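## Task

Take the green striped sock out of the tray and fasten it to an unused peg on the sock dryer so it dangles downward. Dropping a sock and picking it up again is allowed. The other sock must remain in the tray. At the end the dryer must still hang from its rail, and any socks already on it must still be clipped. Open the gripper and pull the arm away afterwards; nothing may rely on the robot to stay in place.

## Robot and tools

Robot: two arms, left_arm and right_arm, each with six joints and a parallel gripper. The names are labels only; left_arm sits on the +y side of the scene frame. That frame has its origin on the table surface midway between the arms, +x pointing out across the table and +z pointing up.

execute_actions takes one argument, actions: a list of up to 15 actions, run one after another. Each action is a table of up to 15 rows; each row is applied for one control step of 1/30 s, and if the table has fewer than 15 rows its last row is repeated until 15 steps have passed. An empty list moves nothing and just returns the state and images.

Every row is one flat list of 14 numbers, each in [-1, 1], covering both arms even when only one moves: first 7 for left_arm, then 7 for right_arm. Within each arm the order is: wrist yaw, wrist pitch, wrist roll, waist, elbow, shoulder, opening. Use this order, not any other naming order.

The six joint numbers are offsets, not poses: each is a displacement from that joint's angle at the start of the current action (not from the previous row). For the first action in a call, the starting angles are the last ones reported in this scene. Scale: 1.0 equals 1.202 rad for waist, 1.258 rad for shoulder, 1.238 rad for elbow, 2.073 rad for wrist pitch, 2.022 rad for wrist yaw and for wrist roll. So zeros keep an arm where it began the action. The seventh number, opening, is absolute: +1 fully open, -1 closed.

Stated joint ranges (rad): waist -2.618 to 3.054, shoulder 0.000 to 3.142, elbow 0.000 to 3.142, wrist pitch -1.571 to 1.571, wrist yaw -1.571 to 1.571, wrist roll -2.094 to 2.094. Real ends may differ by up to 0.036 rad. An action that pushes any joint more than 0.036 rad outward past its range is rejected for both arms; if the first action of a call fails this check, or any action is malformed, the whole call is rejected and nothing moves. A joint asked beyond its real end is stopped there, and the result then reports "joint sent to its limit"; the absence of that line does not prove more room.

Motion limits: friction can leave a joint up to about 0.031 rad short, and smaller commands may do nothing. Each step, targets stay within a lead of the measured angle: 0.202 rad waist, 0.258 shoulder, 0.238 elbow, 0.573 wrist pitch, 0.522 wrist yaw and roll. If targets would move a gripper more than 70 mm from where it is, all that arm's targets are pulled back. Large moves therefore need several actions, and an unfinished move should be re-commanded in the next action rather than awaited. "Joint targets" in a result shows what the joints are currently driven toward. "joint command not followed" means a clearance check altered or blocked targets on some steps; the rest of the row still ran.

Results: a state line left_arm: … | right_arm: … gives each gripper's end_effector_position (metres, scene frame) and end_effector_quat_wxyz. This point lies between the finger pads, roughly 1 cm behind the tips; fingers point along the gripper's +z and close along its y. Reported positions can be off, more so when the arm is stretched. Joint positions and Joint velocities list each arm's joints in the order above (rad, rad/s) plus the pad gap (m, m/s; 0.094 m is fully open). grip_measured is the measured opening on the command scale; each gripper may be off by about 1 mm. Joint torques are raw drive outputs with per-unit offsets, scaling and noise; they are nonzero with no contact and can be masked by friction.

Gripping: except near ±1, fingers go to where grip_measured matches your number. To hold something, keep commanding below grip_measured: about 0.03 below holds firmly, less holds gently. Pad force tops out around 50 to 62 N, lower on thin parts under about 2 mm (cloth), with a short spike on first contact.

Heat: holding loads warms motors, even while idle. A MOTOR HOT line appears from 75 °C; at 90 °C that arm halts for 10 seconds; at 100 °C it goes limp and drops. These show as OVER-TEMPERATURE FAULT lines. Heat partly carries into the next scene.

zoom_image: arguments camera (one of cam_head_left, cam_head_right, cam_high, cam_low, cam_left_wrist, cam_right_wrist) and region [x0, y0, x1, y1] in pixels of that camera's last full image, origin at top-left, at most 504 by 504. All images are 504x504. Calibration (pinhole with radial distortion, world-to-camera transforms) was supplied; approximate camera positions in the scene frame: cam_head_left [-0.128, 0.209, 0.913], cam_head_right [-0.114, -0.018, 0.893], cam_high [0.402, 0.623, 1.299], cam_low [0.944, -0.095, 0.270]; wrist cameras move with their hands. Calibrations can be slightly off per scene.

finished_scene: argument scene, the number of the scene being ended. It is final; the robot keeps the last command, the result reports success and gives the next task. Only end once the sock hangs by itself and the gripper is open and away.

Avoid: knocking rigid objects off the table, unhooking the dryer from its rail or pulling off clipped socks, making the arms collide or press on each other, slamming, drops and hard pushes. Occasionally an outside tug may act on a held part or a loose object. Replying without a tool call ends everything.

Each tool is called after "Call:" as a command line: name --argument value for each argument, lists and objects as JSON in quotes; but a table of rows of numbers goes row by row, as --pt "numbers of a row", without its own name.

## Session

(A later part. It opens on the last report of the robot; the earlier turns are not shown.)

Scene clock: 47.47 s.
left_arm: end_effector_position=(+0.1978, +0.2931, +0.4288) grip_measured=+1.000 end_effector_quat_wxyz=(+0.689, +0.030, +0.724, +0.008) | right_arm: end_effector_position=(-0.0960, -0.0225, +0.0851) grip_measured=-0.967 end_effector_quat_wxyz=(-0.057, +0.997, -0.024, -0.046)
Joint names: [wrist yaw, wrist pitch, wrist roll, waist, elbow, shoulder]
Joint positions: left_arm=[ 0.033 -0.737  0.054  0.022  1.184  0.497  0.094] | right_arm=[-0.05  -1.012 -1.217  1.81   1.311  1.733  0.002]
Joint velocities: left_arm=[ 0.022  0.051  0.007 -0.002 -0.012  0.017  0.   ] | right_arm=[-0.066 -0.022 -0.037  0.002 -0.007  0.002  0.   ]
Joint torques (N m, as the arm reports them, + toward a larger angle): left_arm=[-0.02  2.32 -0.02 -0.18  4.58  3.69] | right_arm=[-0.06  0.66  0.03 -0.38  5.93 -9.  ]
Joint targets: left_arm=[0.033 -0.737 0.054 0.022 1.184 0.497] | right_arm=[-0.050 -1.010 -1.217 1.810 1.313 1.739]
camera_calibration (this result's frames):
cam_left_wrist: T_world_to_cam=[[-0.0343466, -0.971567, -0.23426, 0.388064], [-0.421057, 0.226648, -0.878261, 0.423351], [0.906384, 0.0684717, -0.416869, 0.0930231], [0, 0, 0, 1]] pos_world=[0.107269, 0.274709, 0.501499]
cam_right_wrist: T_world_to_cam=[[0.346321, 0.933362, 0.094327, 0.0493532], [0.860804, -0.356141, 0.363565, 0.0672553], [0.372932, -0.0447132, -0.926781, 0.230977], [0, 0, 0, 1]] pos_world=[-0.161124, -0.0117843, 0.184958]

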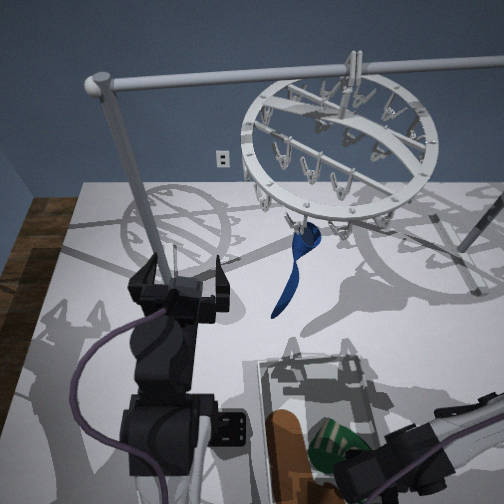

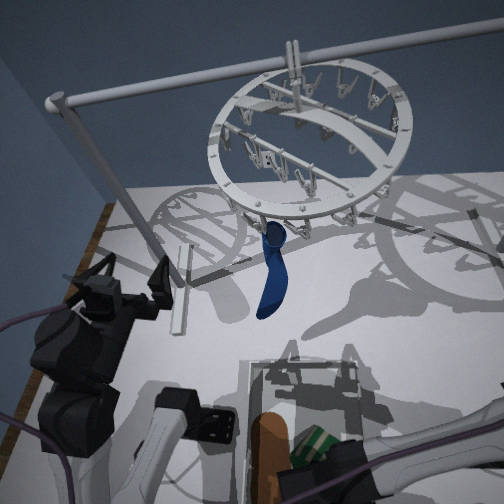

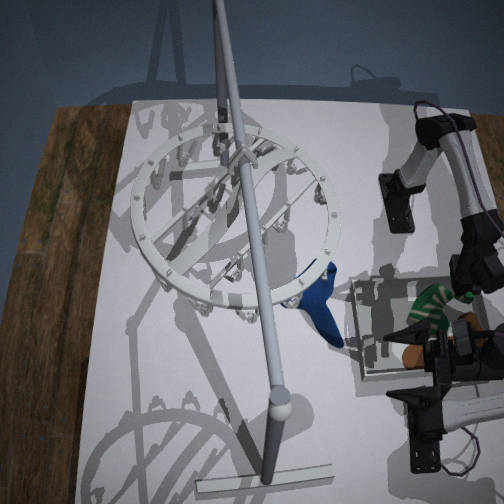

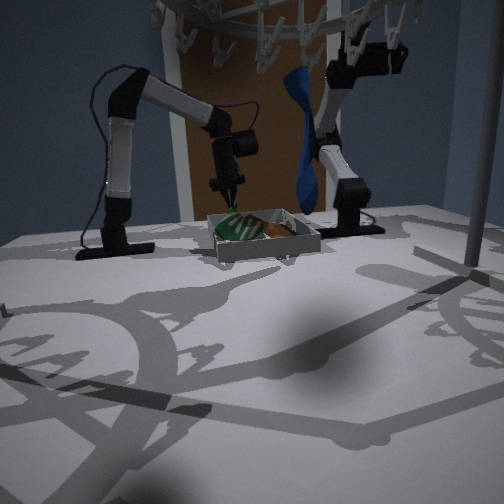

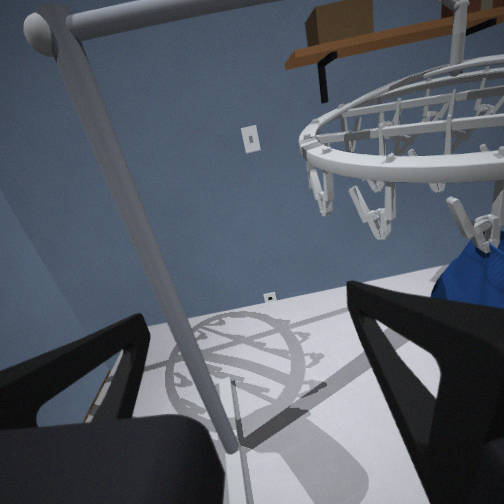

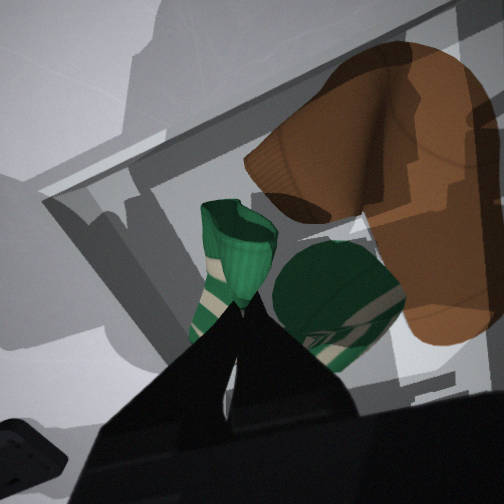

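Call:
execute_actions --actions '[[[0,0,0,0,0,0,1,0,0,0.2,0,0,-0.3,-1]],[[0,0,0,0,0,0,1,0,0.1,0.2,-0.2,-0.1,-0.3,-1]],[[0,0,0,0,0,0,1,0,0.22,0.22,-0.3,-0.2,0,-1]],[[0,0,0,-0.3,0,0,1,0,0.22,0,-0.3,-0.2,0,-1]],[[-0.2,0,0,-0.4,0,0,1,0,0.24,0,-0.2,-0.13,0,-1]],[[-0.25,0.15,0,-0.3,0,0.22,1,0,0,0,0,0,0,-1]],[[-0.23,0.17,-0.03,-0.26,0,0.22,0.7,0,0,0,0,0,0,-1]],[[0,0,0,0,0,0,0.7,0,0,0,0,0,0,-1]]]'

Scene clock: 62.50 s.
left_arm: end_effector_position=(+0.1981, +0.0537, +0.4253) grip_measured=+0.702 end_effector_quat_wxyz=(+0.701, +0.089, +0.704, -0.071) | right_arm: end_effector_position=(+0.2968, -0.1151, +0.2864) grip_measured=-0.967 end_effector_quat_wxyz=(+0.674, -0.254, +0.652, +0.238)
Joint names: [wrist yaw, wrist pitch, wrist roll, waist, elbow, shoulder]
Joint positions: left_arm=[-1.26  -0.117  0.002 -1.467  1.168  1.075  0.08 ] | right_arm=[-0.036  0.466 -0.032  0.611  0.535  0.981  0.002]
Joint velocities: left_arm=[ 0.081 -0.037 -0.022 -0.002 -0.002  0.012 -0.   ] | right_arm=[-0.037  0.022  0.022  0.007 -0.002 -0.002 -0.   ]
Joint torques (N m, as the arm reports them, + toward a larger angle): left_arm=[-0.02  1.73 -0.02 -0.12  6.38 -2.41] | right_arm=[ 0.03  2.34  0.03 -0.35  7.07 -3.04]
Joint targets: left_arm=[-1.259 -0.118 0.003 -1.467 1.168 1.075] | right_arm=[-0.036 0.468 -0.032 0.611 0.535 0.981]
camera_calibration (this result's frames):
cam_left_wrist: T_world_to_cam=[[-0.214182, -0.954404, -0.207938, 0.178169], [-0.33715, 0.272028, -0.901294, 0.465353], [0.916764, -0.122935, -0.380041, 0.100202], [0, 0, 0, 1]] pos_world=[0.103193, 0.0557742, 0.494549]
cam_right_wrist: T_world_to_cam=[[0.621034, -0.737489, -0.26538, -0.190046], [-0.505286, -0.117882, -0.854862, 0.404881], [0.599168, 0.664992, -0.445851, 0.143698], [0, 0, 0, 1]] pos_world=[0.236507, -0.187986, 0.359751]

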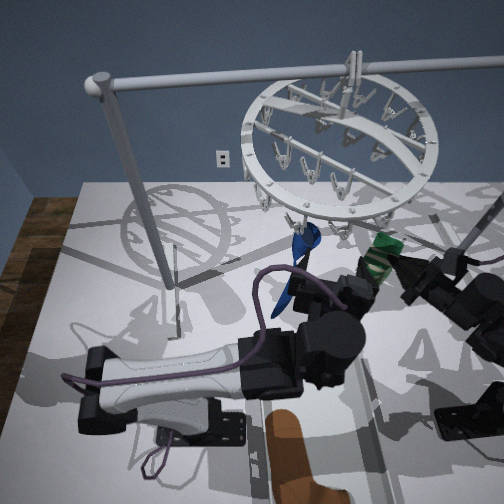

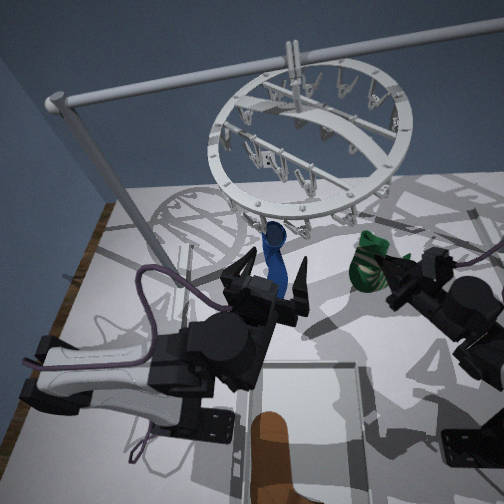

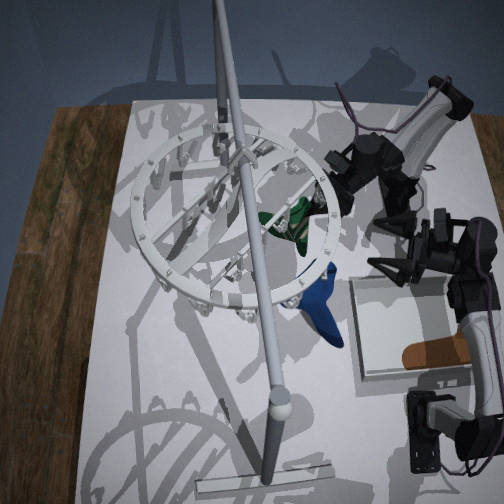

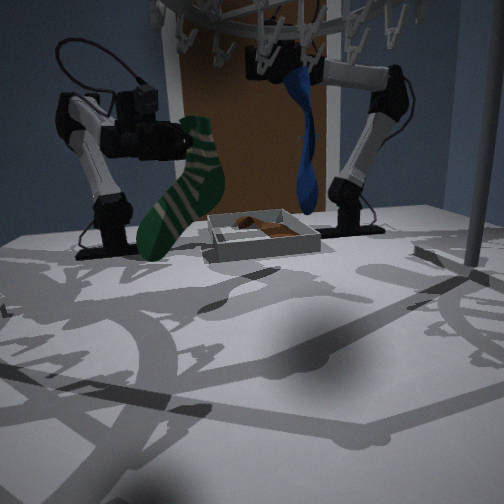

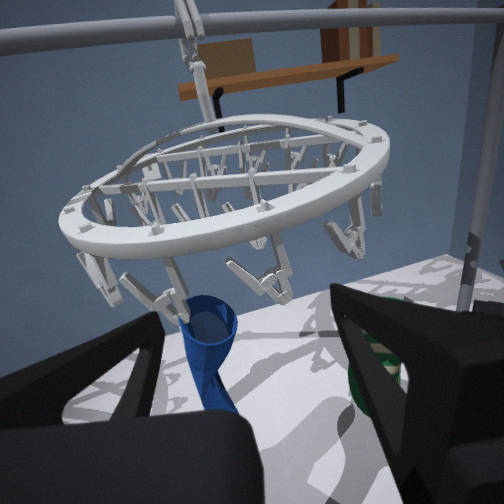

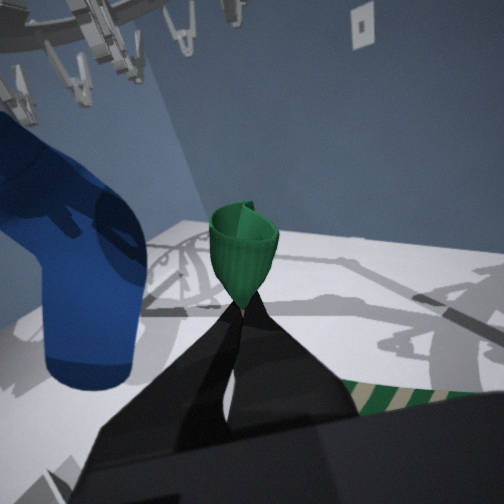

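Call:
execute_actions --actions '[[[0,0.08,0,0.06,0.09,0.175,0.35,0,0,0,0,0,0,-1]],[[0.035,0,0,0.13,0,0,0.35,0,0,0,0,0,0,-1]],[[0,0,0,0,0,0,0.35,0,0,0,0,0,0,-1]]]'

Scene clock: 67.80 s.
left_arm: end_effector_position=(+0.2677, +0.0289, +0.4190) grip_measured=+0.352 end_effector_quat_wxyz=(+0.706, +0.023, +0.707, -0.018) | right_arm: end_effector_position=(+0.2969, -0.1151, +0.2852) grip_measured=-0.967 end_effector_quat_wxyz=(+0.672, -0.255, +0.654, +0.237)
Joint names: [wrist yaw, wrist pitch, wrist roll, waist, elbow, shoulder]
Joint positions: left_arm=[-1.204  0.032  0.002 -1.242  1.272  1.308  0.064] | right_arm=[-0.036  0.461 -0.032  0.611  0.535  0.981  0.002]
Joint velocities: left_arm=[-0.037  0.037 -0.022 -0.002 -0.007  0.012 -0.001] | right_arm=[-0.007 -0.022 -0.007  0.012  0.017  0.007  0.001]
Joint torques (N m, as the arm reports them, + toward a larger angle): left_arm=[-0.01  1.79 -0.02 -0.18  6.65 -5.  ] | right_arm=[ 0.04  2.34  0.   -0.37  7.08 -3.04]
Joint targets: left_arm=[-1.204 0.032 0.002 -1.242 1.272 1.308] | right_arm=[-0.036 0.463 -0.032 0.611 0.535 0.981]
camera_calibration (this result's frames):
cam_left_wrist: T_world_to_cam=[[-0.0497001, -0.980519, -0.19003, 0.117337], [-0.373983, 0.194693, -0.90677, 0.504242], [0.926103, 0.0260015, -0.376374, 0.0226236], [0, 0, 0, 1]] pos_world=[0.173458, 0.0162903, 0.488044]
cam_right_wrist: T_world_to_cam=[[0.620006, -0.738311, -0.265498, -0.190126], [-0.508593, -0.120526, -0.85253, 0.403862], [0.597433, 0.663604, -0.450226, 0.144738], [0, 0, 0, 1]] pos_world=[0.236809, -0.187745, 0.358991]

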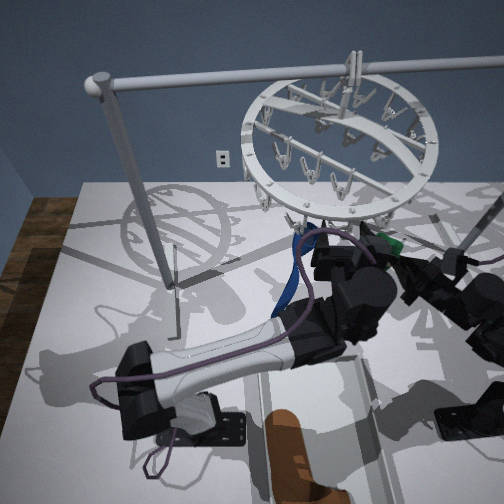

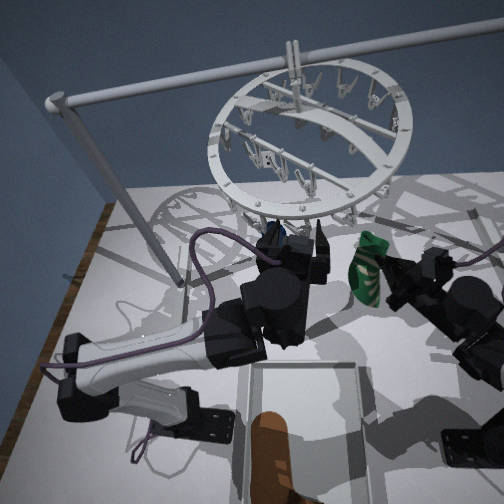

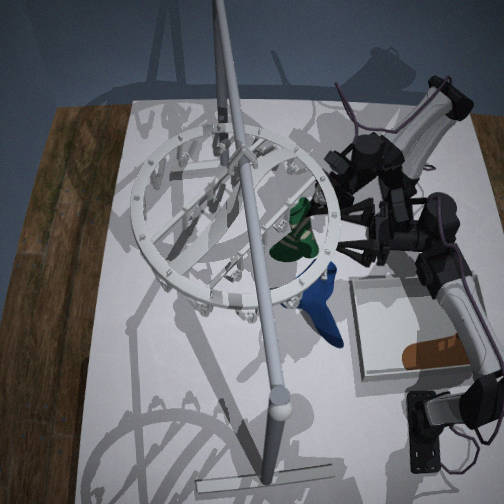

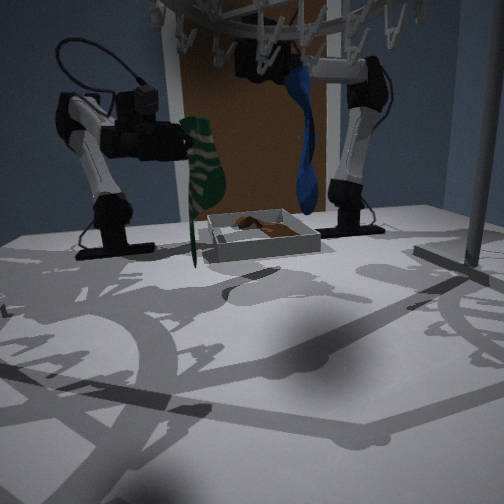

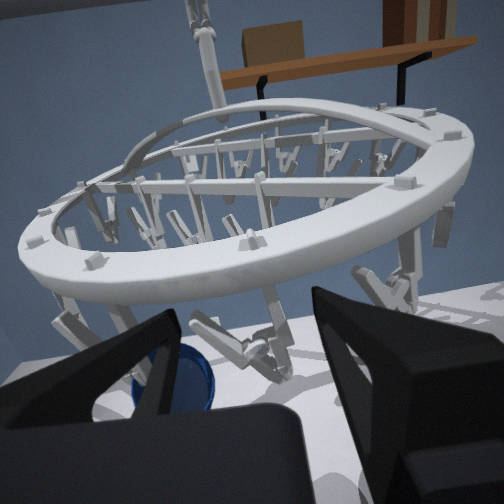

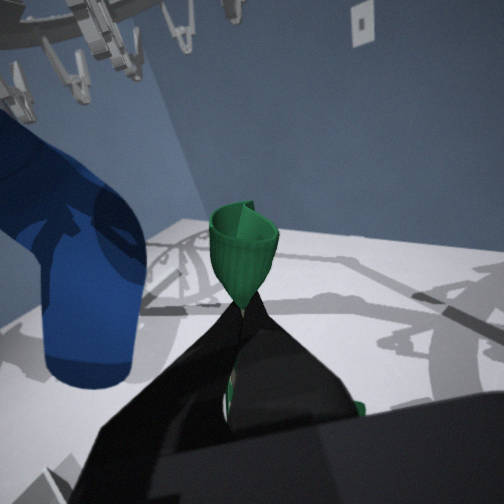

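Call:
execute_actions --actions '[[[0,0.035,0,0,-0.05,0,0.35,0,0,0,0,0,0,-1]],[[0.045,0,0,0.055,0,0,0.35,0,0,0,0,0,0,-1]],[[0,0,0,0,0,0,0.35,0,0,0,0,0,0,-1]]]'

Scene clock: 73.50 s.
left_arm: end_effector_position=(+0.2843, +0.0303, +0.4085) grip_measured=+0.352 end_effector_quat_wxyz=(+0.708, +0.024, +0.706, -0.027) | right_arm: end_effector_position=(+0.2969, -0.1151, +0.2840) grip_measured=-0.967 end_effector_quat_wxyz=(+0.670, -0.255, +0.655, +0.237)
Joint names: [wrist yaw, wrist pitch, wrist roll, waist, elbow, shoulder]
Joint positions: left_arm=[-1.127  0.092  0.002 -1.18   1.222  1.307  0.064] | right_arm=[-0.036  0.456 -0.032  0.611  0.535  0.981  0.002]
Joint velocities: left_arm=[-0.007 -0.007  0.139  0.007 -0.002 -0.007 -0.   ] | right_arm=[ 0.007  0.037 -0.022 -0.007 -0.002  0.007 -0.   ]
Joint torques (N m, as the arm reports them, + toward a larger angle): left_arm=[-0.02  1.87 -0.01 -0.24  6.71 -5.04] | right_arm=[ 0.03  2.33  0.02 -0.36  7.07 -3.05]
Joint targets: left_arm=[-1.127 0.092 0.002 -1.180 1.222 1.307] | right_arm=[-0.036 0.458 -0.032 0.611 0.535 0.981]
camera_calibration (this result's frames):
cam_left_wrist: T_world_to_cam=[[-0.0631753, -0.981751, -0.179368, 0.117007], [-0.36751, 0.189983, -0.910408, 0.500488], [0.927871, 0.00840431, -0.372806, 0.00181799], [0, 0, 0, 1]] pos_world=[0.189639, 0.0197723, 0.477313]
cam_right_wrist: T_world_to_cam=[[0.618978, -0.739134, -0.265609, -0.190207], [-0.51189, -0.123163, -0.850176, 0.402837], [0.595681, 0.662203, -0.45459, 0.145774], [0, 0, 0, 1]] pos_world=[0.237108, -0.187506, 0.358229]

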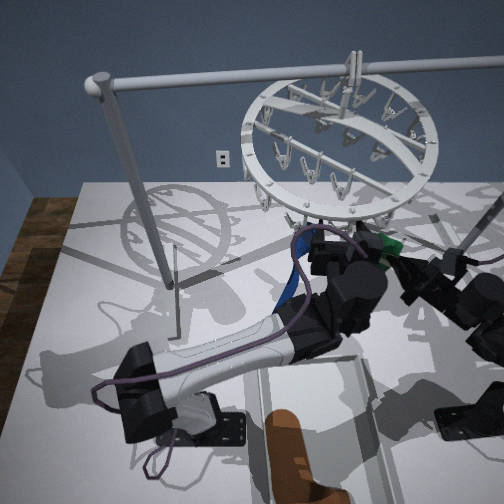

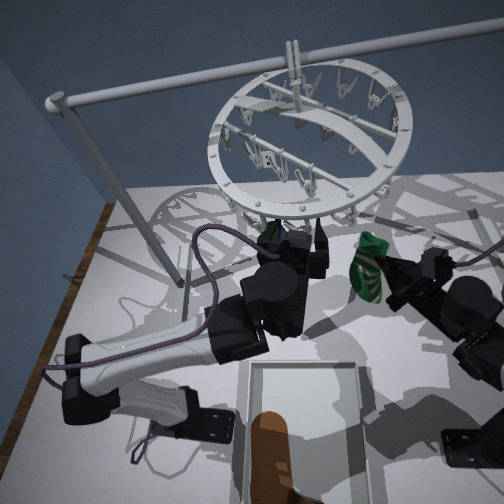

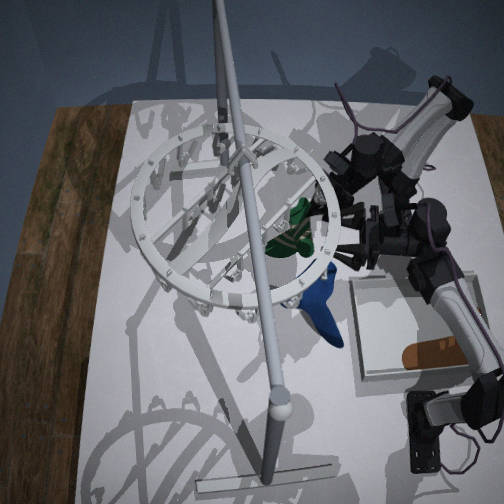

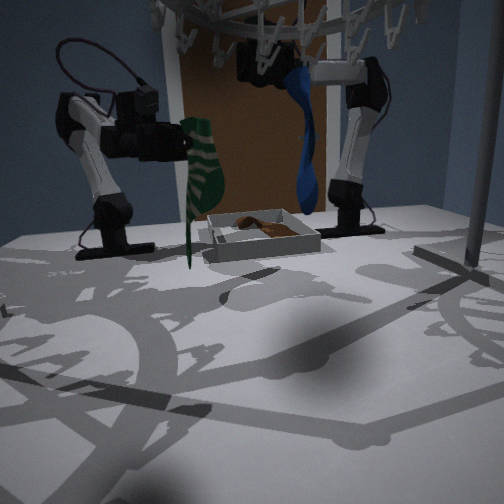

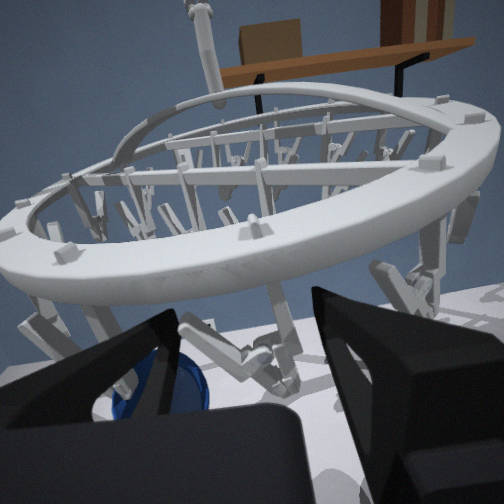

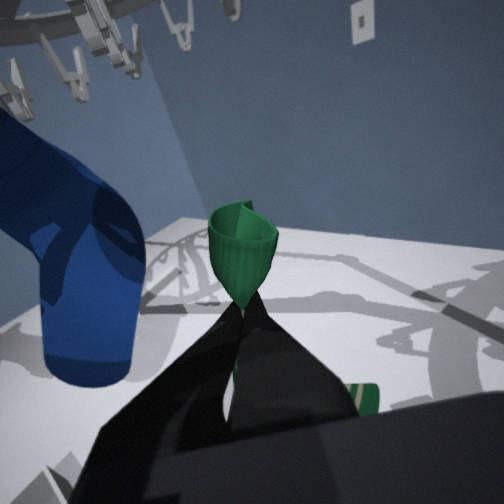

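Call:
execute_actions --actions '[[[0,0.035,0,0,-0.065,0,0.4,0,0,0,0,0,0,-1]],[[0.022,0,0,0.05,0,0,0.4,0,0,0,0,0,0,-1]],[[0,0,0,0,0,0,-0.2,0,0,0,0,0,0,-1]]]'

Scene clock: 77.83 s.
left_arm: end_effector_position=(+0.2993, +0.0391, +0.3903) grip_measured=-0.198 end_effector_quat_wxyz=(+0.707, +0.018, +0.707, -0.016) | right_arm: end_effector_position=(+0.2969, -0.1151, +0.2828) grip_measured=-0.967 end_effector_quat_wxyz=(+0.669, -0.256, +0.657, +0.236)
Joint names: [wrist yaw, wrist pitch, wrist roll, waist, elbow, shoulder]
Joint positions: left_arm=[-1.095  0.152  0.002 -1.124  1.152  1.305  0.038] | right_arm=[-0.036  0.451 -0.032  0.611  0.535  0.981  0.002]
Joint velocities: left_arm=[-0.022 -0.081 -0.022  0.007  0.012  0.007  0.001] | right_arm=[ 0.007 -0.007  0.022  0.022 -0.002 -0.002 -0.   ]
Joint torques (N m, as the arm reports them, + toward a larger angle): left_arm=[-0.04  1.9   0.02 -0.08  6.78 -5.15] | right_arm=[ 0.03  2.34  0.02 -0.34  7.11 -3.08]
Joint targets: left_arm=[-1.095 0.152 0.002 -1.124 1.152 1.305] | right_arm=[-0.036 0.453 -0.032 0.611 0.535 0.981]
camera_calibration (this result's frames):
cam_left_wrist: T_world_to_cam=[[-0.0400755, -0.981765, -0.185826, 0.119002], [-0.374512, 0.187176, -0.908133, 0.489101], [0.926356, 0.0332001, -0.375184, -0.0185256], [0, 0, 0, 1]] pos_world=[0.205105, 0.0258994, 0.459332]
cam_right_wrist: T_world_to_cam=[[0.617949, -0.739956, -0.265714, -0.190291], [-0.515178, -0.125792, -0.847802, 0.401808], [0.593912, 0.660788, -0.458942, 0.146804], [0, 0, 0, 1]] pos_world=[0.237404, -0.187269, 0.357465]

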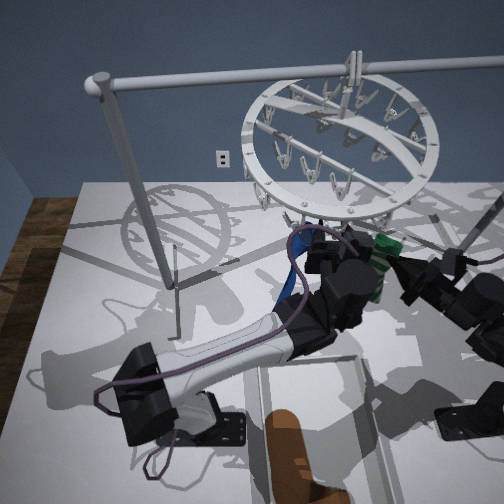

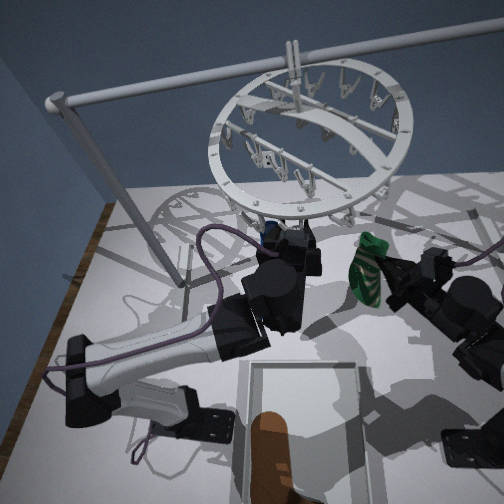

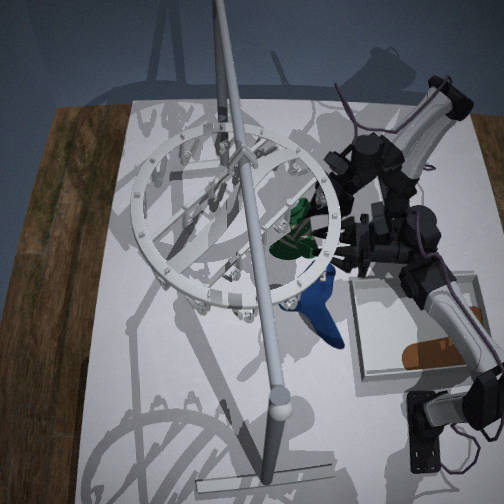

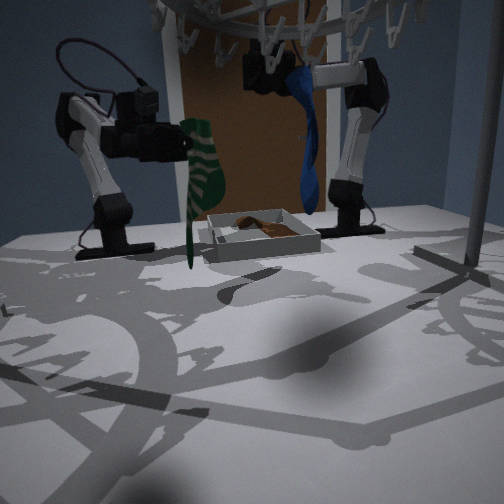

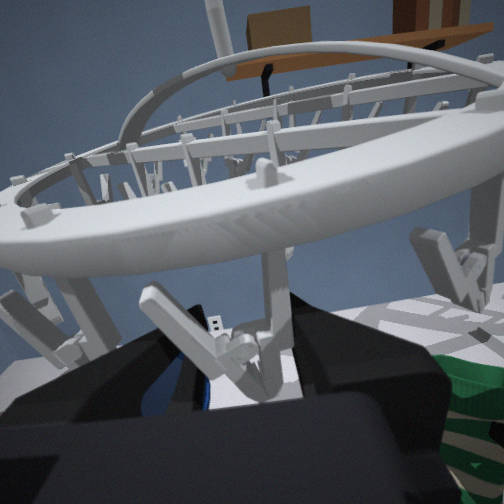

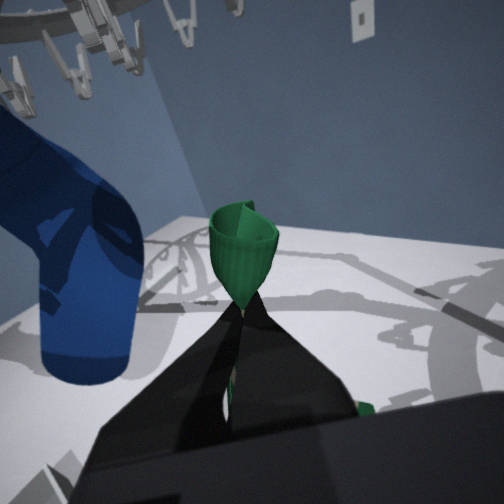

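Call:
execute_actions --actions '[[[0,0,0,0,0,0,0.4,-0.19,0.08,0,0,0.05,0.14,-1]],[[0,-0.03,0,-0.02,0.065,0,0.4,0,0.08,0,0.05,0.07,0.14,-1]],[[0,0,0,0,0,0,-0.2,0,0.08,0,0.05,0.07,0.12,-1]],[[0,0,0,0,0,0,-0.55,0,0,0,0,0,0,-1]]]'

Call:
zoom_image --camera "cam_low" --region '[200,20,340,160]'

Scene clock: 86.03 s.
left_arm: end_effector_position=(+0.2942, +0.0350, +0.4084) grip_measured=-0.439 end_effector_quat_wxyz=(+0.708, +0.021, +0.705, -0.027) | right_arm: end_effector_position=(+0.2856, +0.0142, +0.2656) grip_measured=-0.967 end_effector_quat_wxyz=(+0.622, -0.396, +0.552, +0.388)
Joint names: [wrist yaw, wrist pitch, wrist roll, waist, elbow, shoulder]
Joint positions: left_arm=[-1.092  0.099  0.002 -1.141  1.219  1.307  0.026] | right_arm=[-0.396  0.865 -0.032  0.718  0.712  1.494  0.002]
Joint velocities: left_arm=[ 0.037 -0.007  0.081 -0.017 -0.007  0.007  0.001] | right_arm=[ 0.022 -0.007 -0.095 -0.002  0.002 -0.017 -0.001]
Joint torques (N m, as the arm reports them, + toward a larger angle): left_arm=[-0.04  1.86 -0.01 -0.15  6.7  -4.97] | right_arm=[ 0.04  2.23  0.02 -0.34  6.3  -7.6 ]
Joint targets: left_arm=[-1.094 0.100 0.003 -1.141 1.219 1.307] | right_arm=[-0.396 0.866 -0.032 0.718 0.712 1.494]
camera_calibration (this result's frames):
cam_left_wrist: T_world_to_cam=[[-0.0587141, -0.982674, -0.175798, 0.119573], [-0.366562, 0.185023, -0.911811, 0.503598], [0.928539, 0.0109048, -0.371075, -0.00846131], [0, 0, 0, 1]] pos_world=[0.199477, 0.0244168, 0.477067]
cam_right_wrist: T_world_to_cam=[[0.89934, -0.368371, -0.235563, -0.185908], [-0.354456, -0.298759, -0.886061, 0.364421], [0.256023, 0.880367, -0.399257, 0.137734], [0, 0, 0, 1]] pos_world=[0.261103, -0.0808659, 0.334097]

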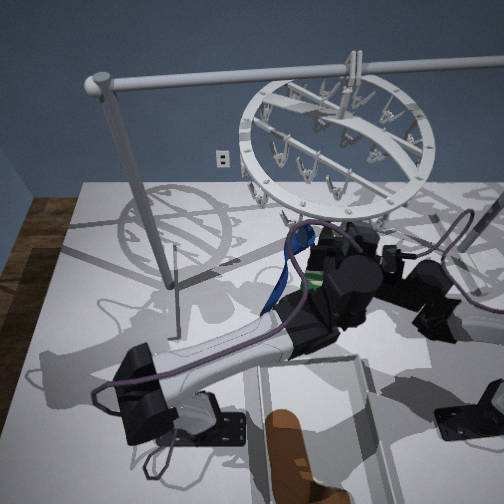

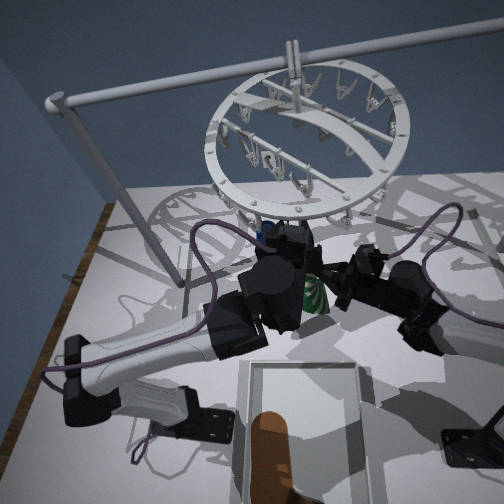

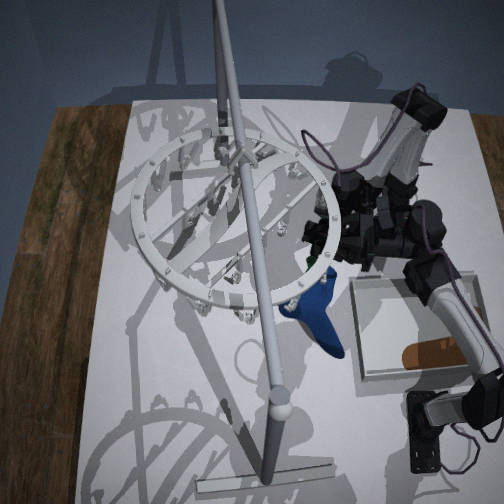

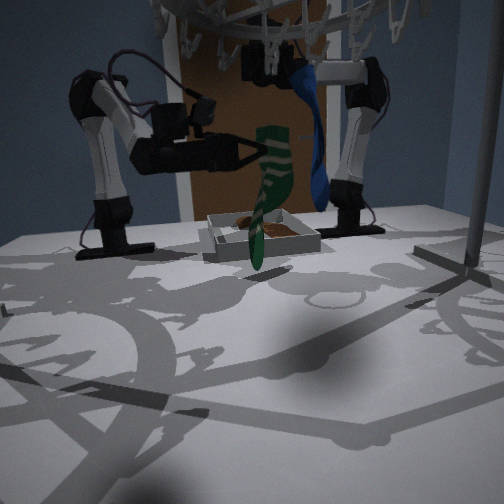

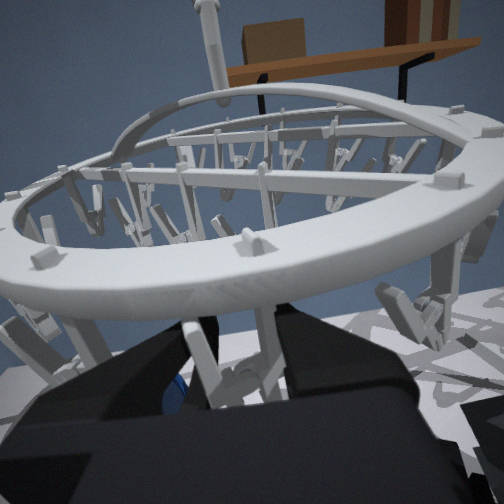

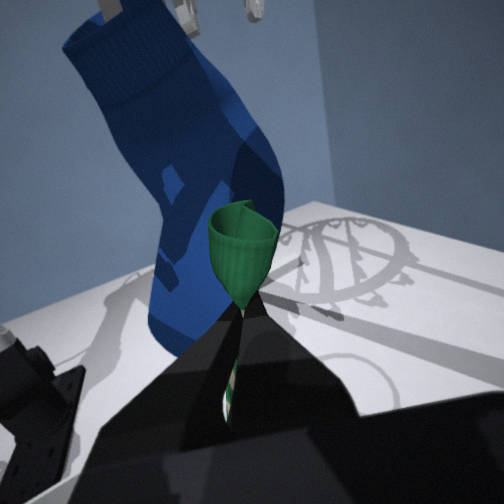

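Region (200, 20, 340, 160) of cam_low's 504x504 image, scaled by 3.600, with more detail than that image has.

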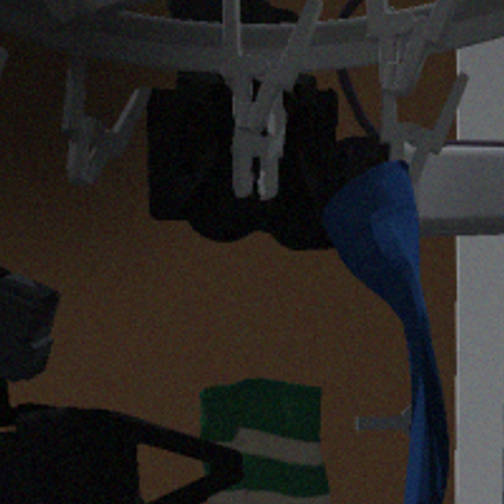

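Call:
execute_actions --actions '[[[0,0,0,0,0,0,-0.48,0,0,0,0,0.07,0,-1]],[[0,0,0,0,0,0,-0.48,0,0,0,0.03,0.07,0,-1]],[[0,0,0,0,0,0,-0.48,0,0,0,0,0,0,-1]]]'

Call:
zoom_image --camera "cam_low" --region '[200,20,340,160]'

Scene clock: 92.93 s.
left_arm: end_effector_position=(+0.2942, +0.0350, +0.4084) grip_measured=-0.439 end_effector_quat_wxyz=(+0.708, +0.021, +0.705, -0.027) | right_arm: end_effector_position=(+0.2832, +0.0318, +0.3208) grip_measured=-0.967 end_effector_quat_wxyz=(+0.653, -0.394, +0.505, +0.404)
Joint names: [wrist yaw, wrist pitch, wrist roll, waist, elbow, shoulder]
Joint positions: left_arm=[-1.092  0.099  0.002 -1.141  1.219  1.307  0.026] | right_arm=[-0.396  0.849 -0.032  0.749  0.847  1.5    0.002]
Joint velocities: left_arm=[-0.037 -0.081 -0.051 -0.007 -0.022 -0.027  0.   ] | right_arm=[-0.037  0.022  0.037  0.022 -0.002 -0.012  0.   ]
Joint torques (N m, as the arm reports them, + toward a larger angle): left_arm=[-0.01  1.85 -0.03 -0.02  6.72 -5.14] | right_arm=[ 0.07  2.15  0.03 -0.35  6.59 -7.98]
Joint targets: left_arm=[-1.092 0.099 0.002 -1.141 1.219 1.307] | right_arm=[-0.396 0.850 -0.032 0.749 0.847 1.500]
camera_calibration (this result's frames):
cam_left_wrist: T_world_to_cam=[[-0.0587141, -0.982674, -0.175798, 0.119573], [-0.366562, 0.185023, -0.911811, 0.503598], [0.928539, 0.0109048, -0.371075, -0.00846131], [0, 0, 0, 1]] pos_world=[0.199477, 0.0244168, 0.477067]
cam_right_wrist: T_world_to_cam=[[0.926923, -0.32282, -0.191313, -0.187696], [-0.2742, -0.234624, -0.932612, 0.407842], [0.256179, 0.916918, -0.305996, 0.113763], [0, 0, 0, 1]] pos_world=[0.256667, -0.0692137, 0.379261]

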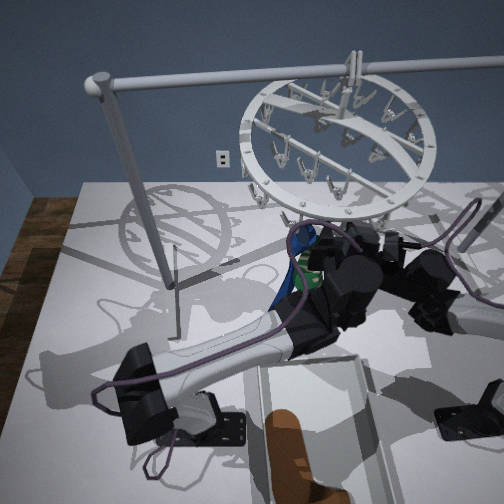

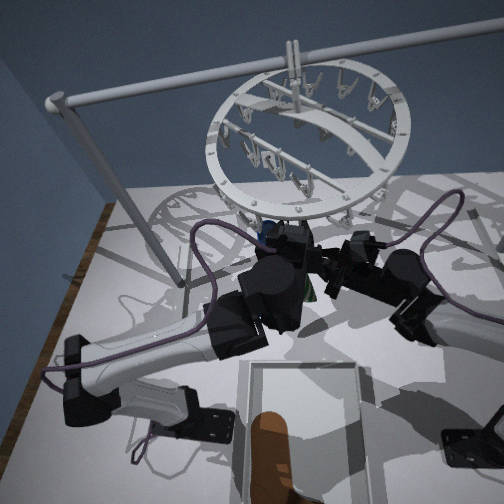

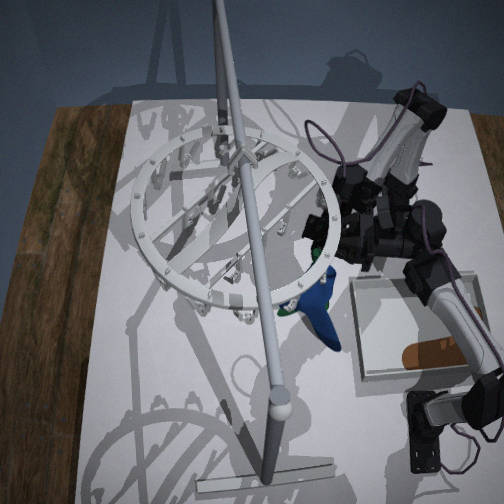

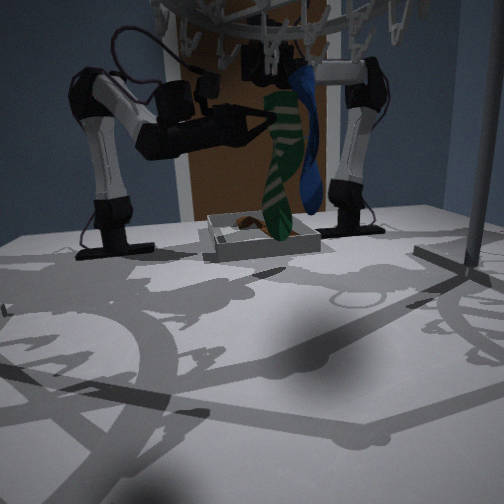

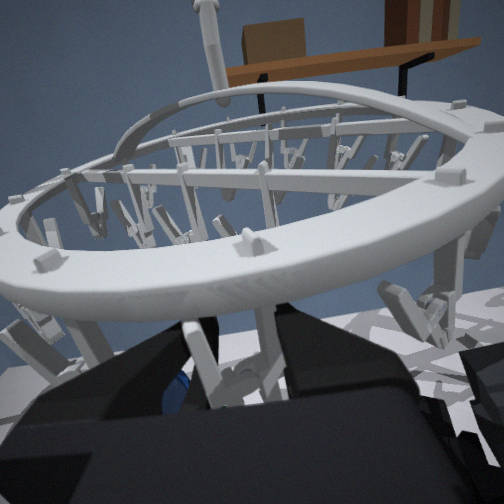

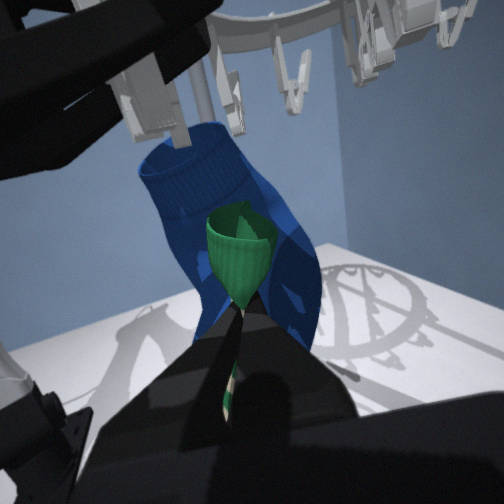

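Region (200, 20, 340, 160) of cam_low's 504x504 image, scaled by 3.600, with more detail than that image has.

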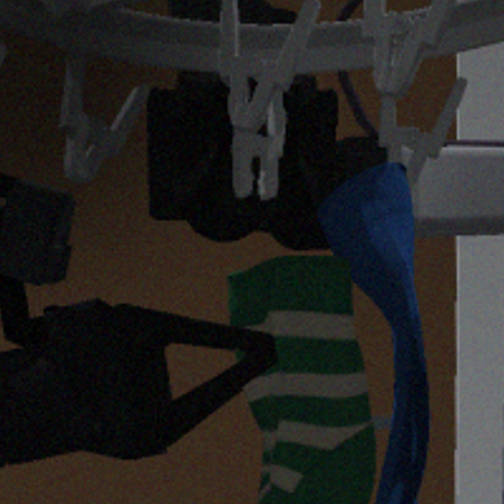

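Call:
execute_actions --actions '[[[0,0,0,0,0,0,-0.48,-0.085,0,0,0,0,0,-1]],[[0,0,0,0,0,0,-0.48,0,0,0,0,0.065,0,-1]],[[0,0,0,0,0,0,-0.48,0,0,0,0,0,0,-1]]]'

Call:
zoom_image --camera "cam_low" --region '[200,20,340,160]'

Scene clock: 97.10 s.
left_arm: end_effector_position=(+0.2942, +0.0350, +0.4084) grip_measured=-0.439 end_effector_quat_wxyz=(+0.708, +0.021, +0.705, -0.027) | right_arm: end_effector_position=(+0.2605, +0.0420, +0.3426) grip_measured=-0.967 end_effector_quat_wxyz=(+0.637, -0.439, +0.452, +0.444)
Joint names: [wrist yaw, wrist pitch, wrist roll, waist, elbow, shoulder]
Joint positions: left_arm=[-1.092  0.099  0.002 -1.141  1.219  1.307  0.026] | right_arm=[-0.553  0.84  -0.032  0.749  0.908  1.503  0.002]
Joint velocities: left_arm=[ 0.007 -0.037 -0.037 -0.012 -0.007 -0.012  0.   ] | right_arm=[-0.022  0.007 -0.007 -0.012  0.012  0.002 -0.   ]
Joint torques (N m, as the arm reports them, + toward a larger angle): left_arm=[-0.02  1.86 -0.03 -0.15  6.74 -4.96] | right_arm=[ 0.09  2.06  0.02 -0.39  6.65 -8.08]
Joint targets: left_arm=[-1.092 0.099 0.002 -1.141 1.219 1.307] | right_arm=[-0.553 0.841 -0.032 0.749 0.908 1.503]
camera_calibration (this result's frames):
cam_left_wrist: T_world_to_cam=[[-0.0587141, -0.982674, -0.175798, 0.119573], [-0.366562, 0.185023, -0.911811, 0.503598], [0.928539, 0.0109048, -0.371075, -0.00846131], [0, 0, 0, 1]] pos_world=[0.199477, 0.0244168, 0.477067]
cam_right_wrist: T_world_to_cam=[[0.974537, -0.176394, -0.138428, -0.19588], [-0.181411, -0.257419, -0.949118, 0.406878], [0.131785, 0.950064, -0.282864, 0.139987], [0, 0, 0, 1]] pos_world=[0.246256, -0.0628104, 0.398657]

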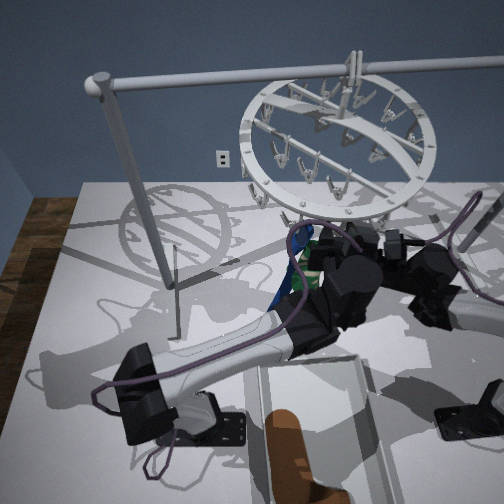

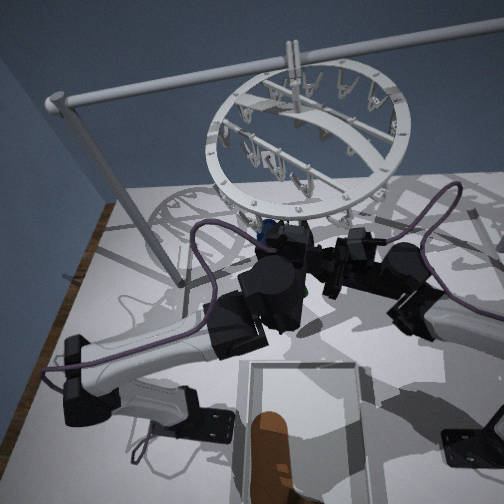

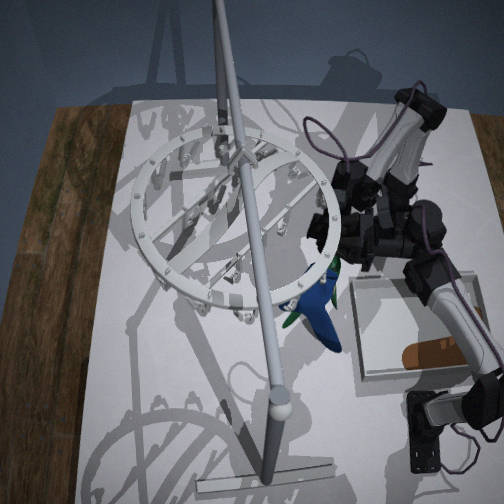

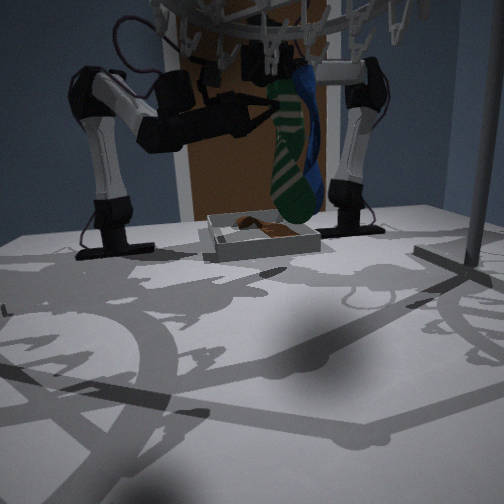

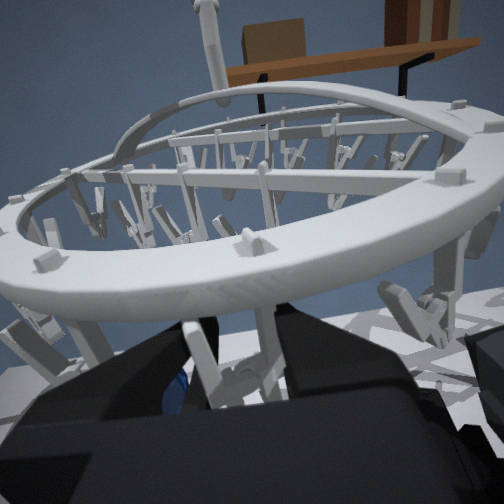

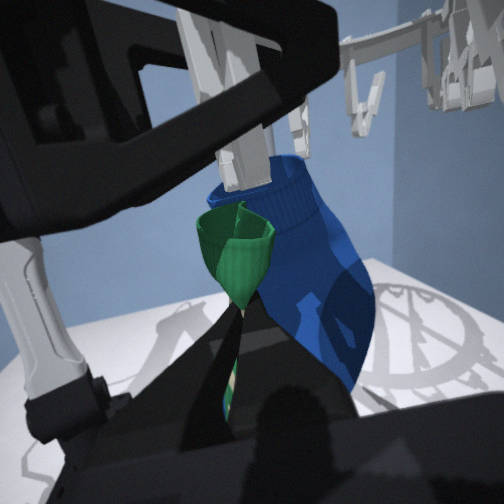

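Region (200, 20, 340, 160) of cam_low's 504x504 image, scaled by 3.600, with more detail than that image has.

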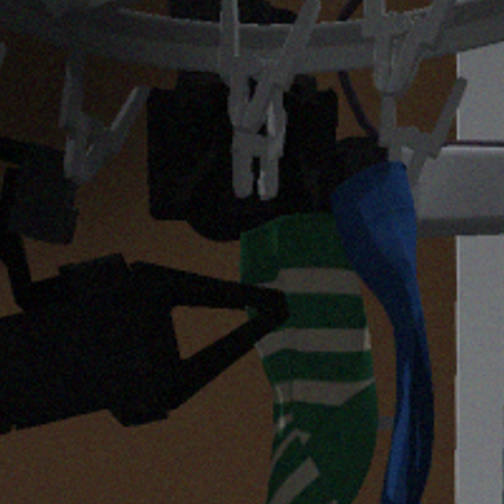

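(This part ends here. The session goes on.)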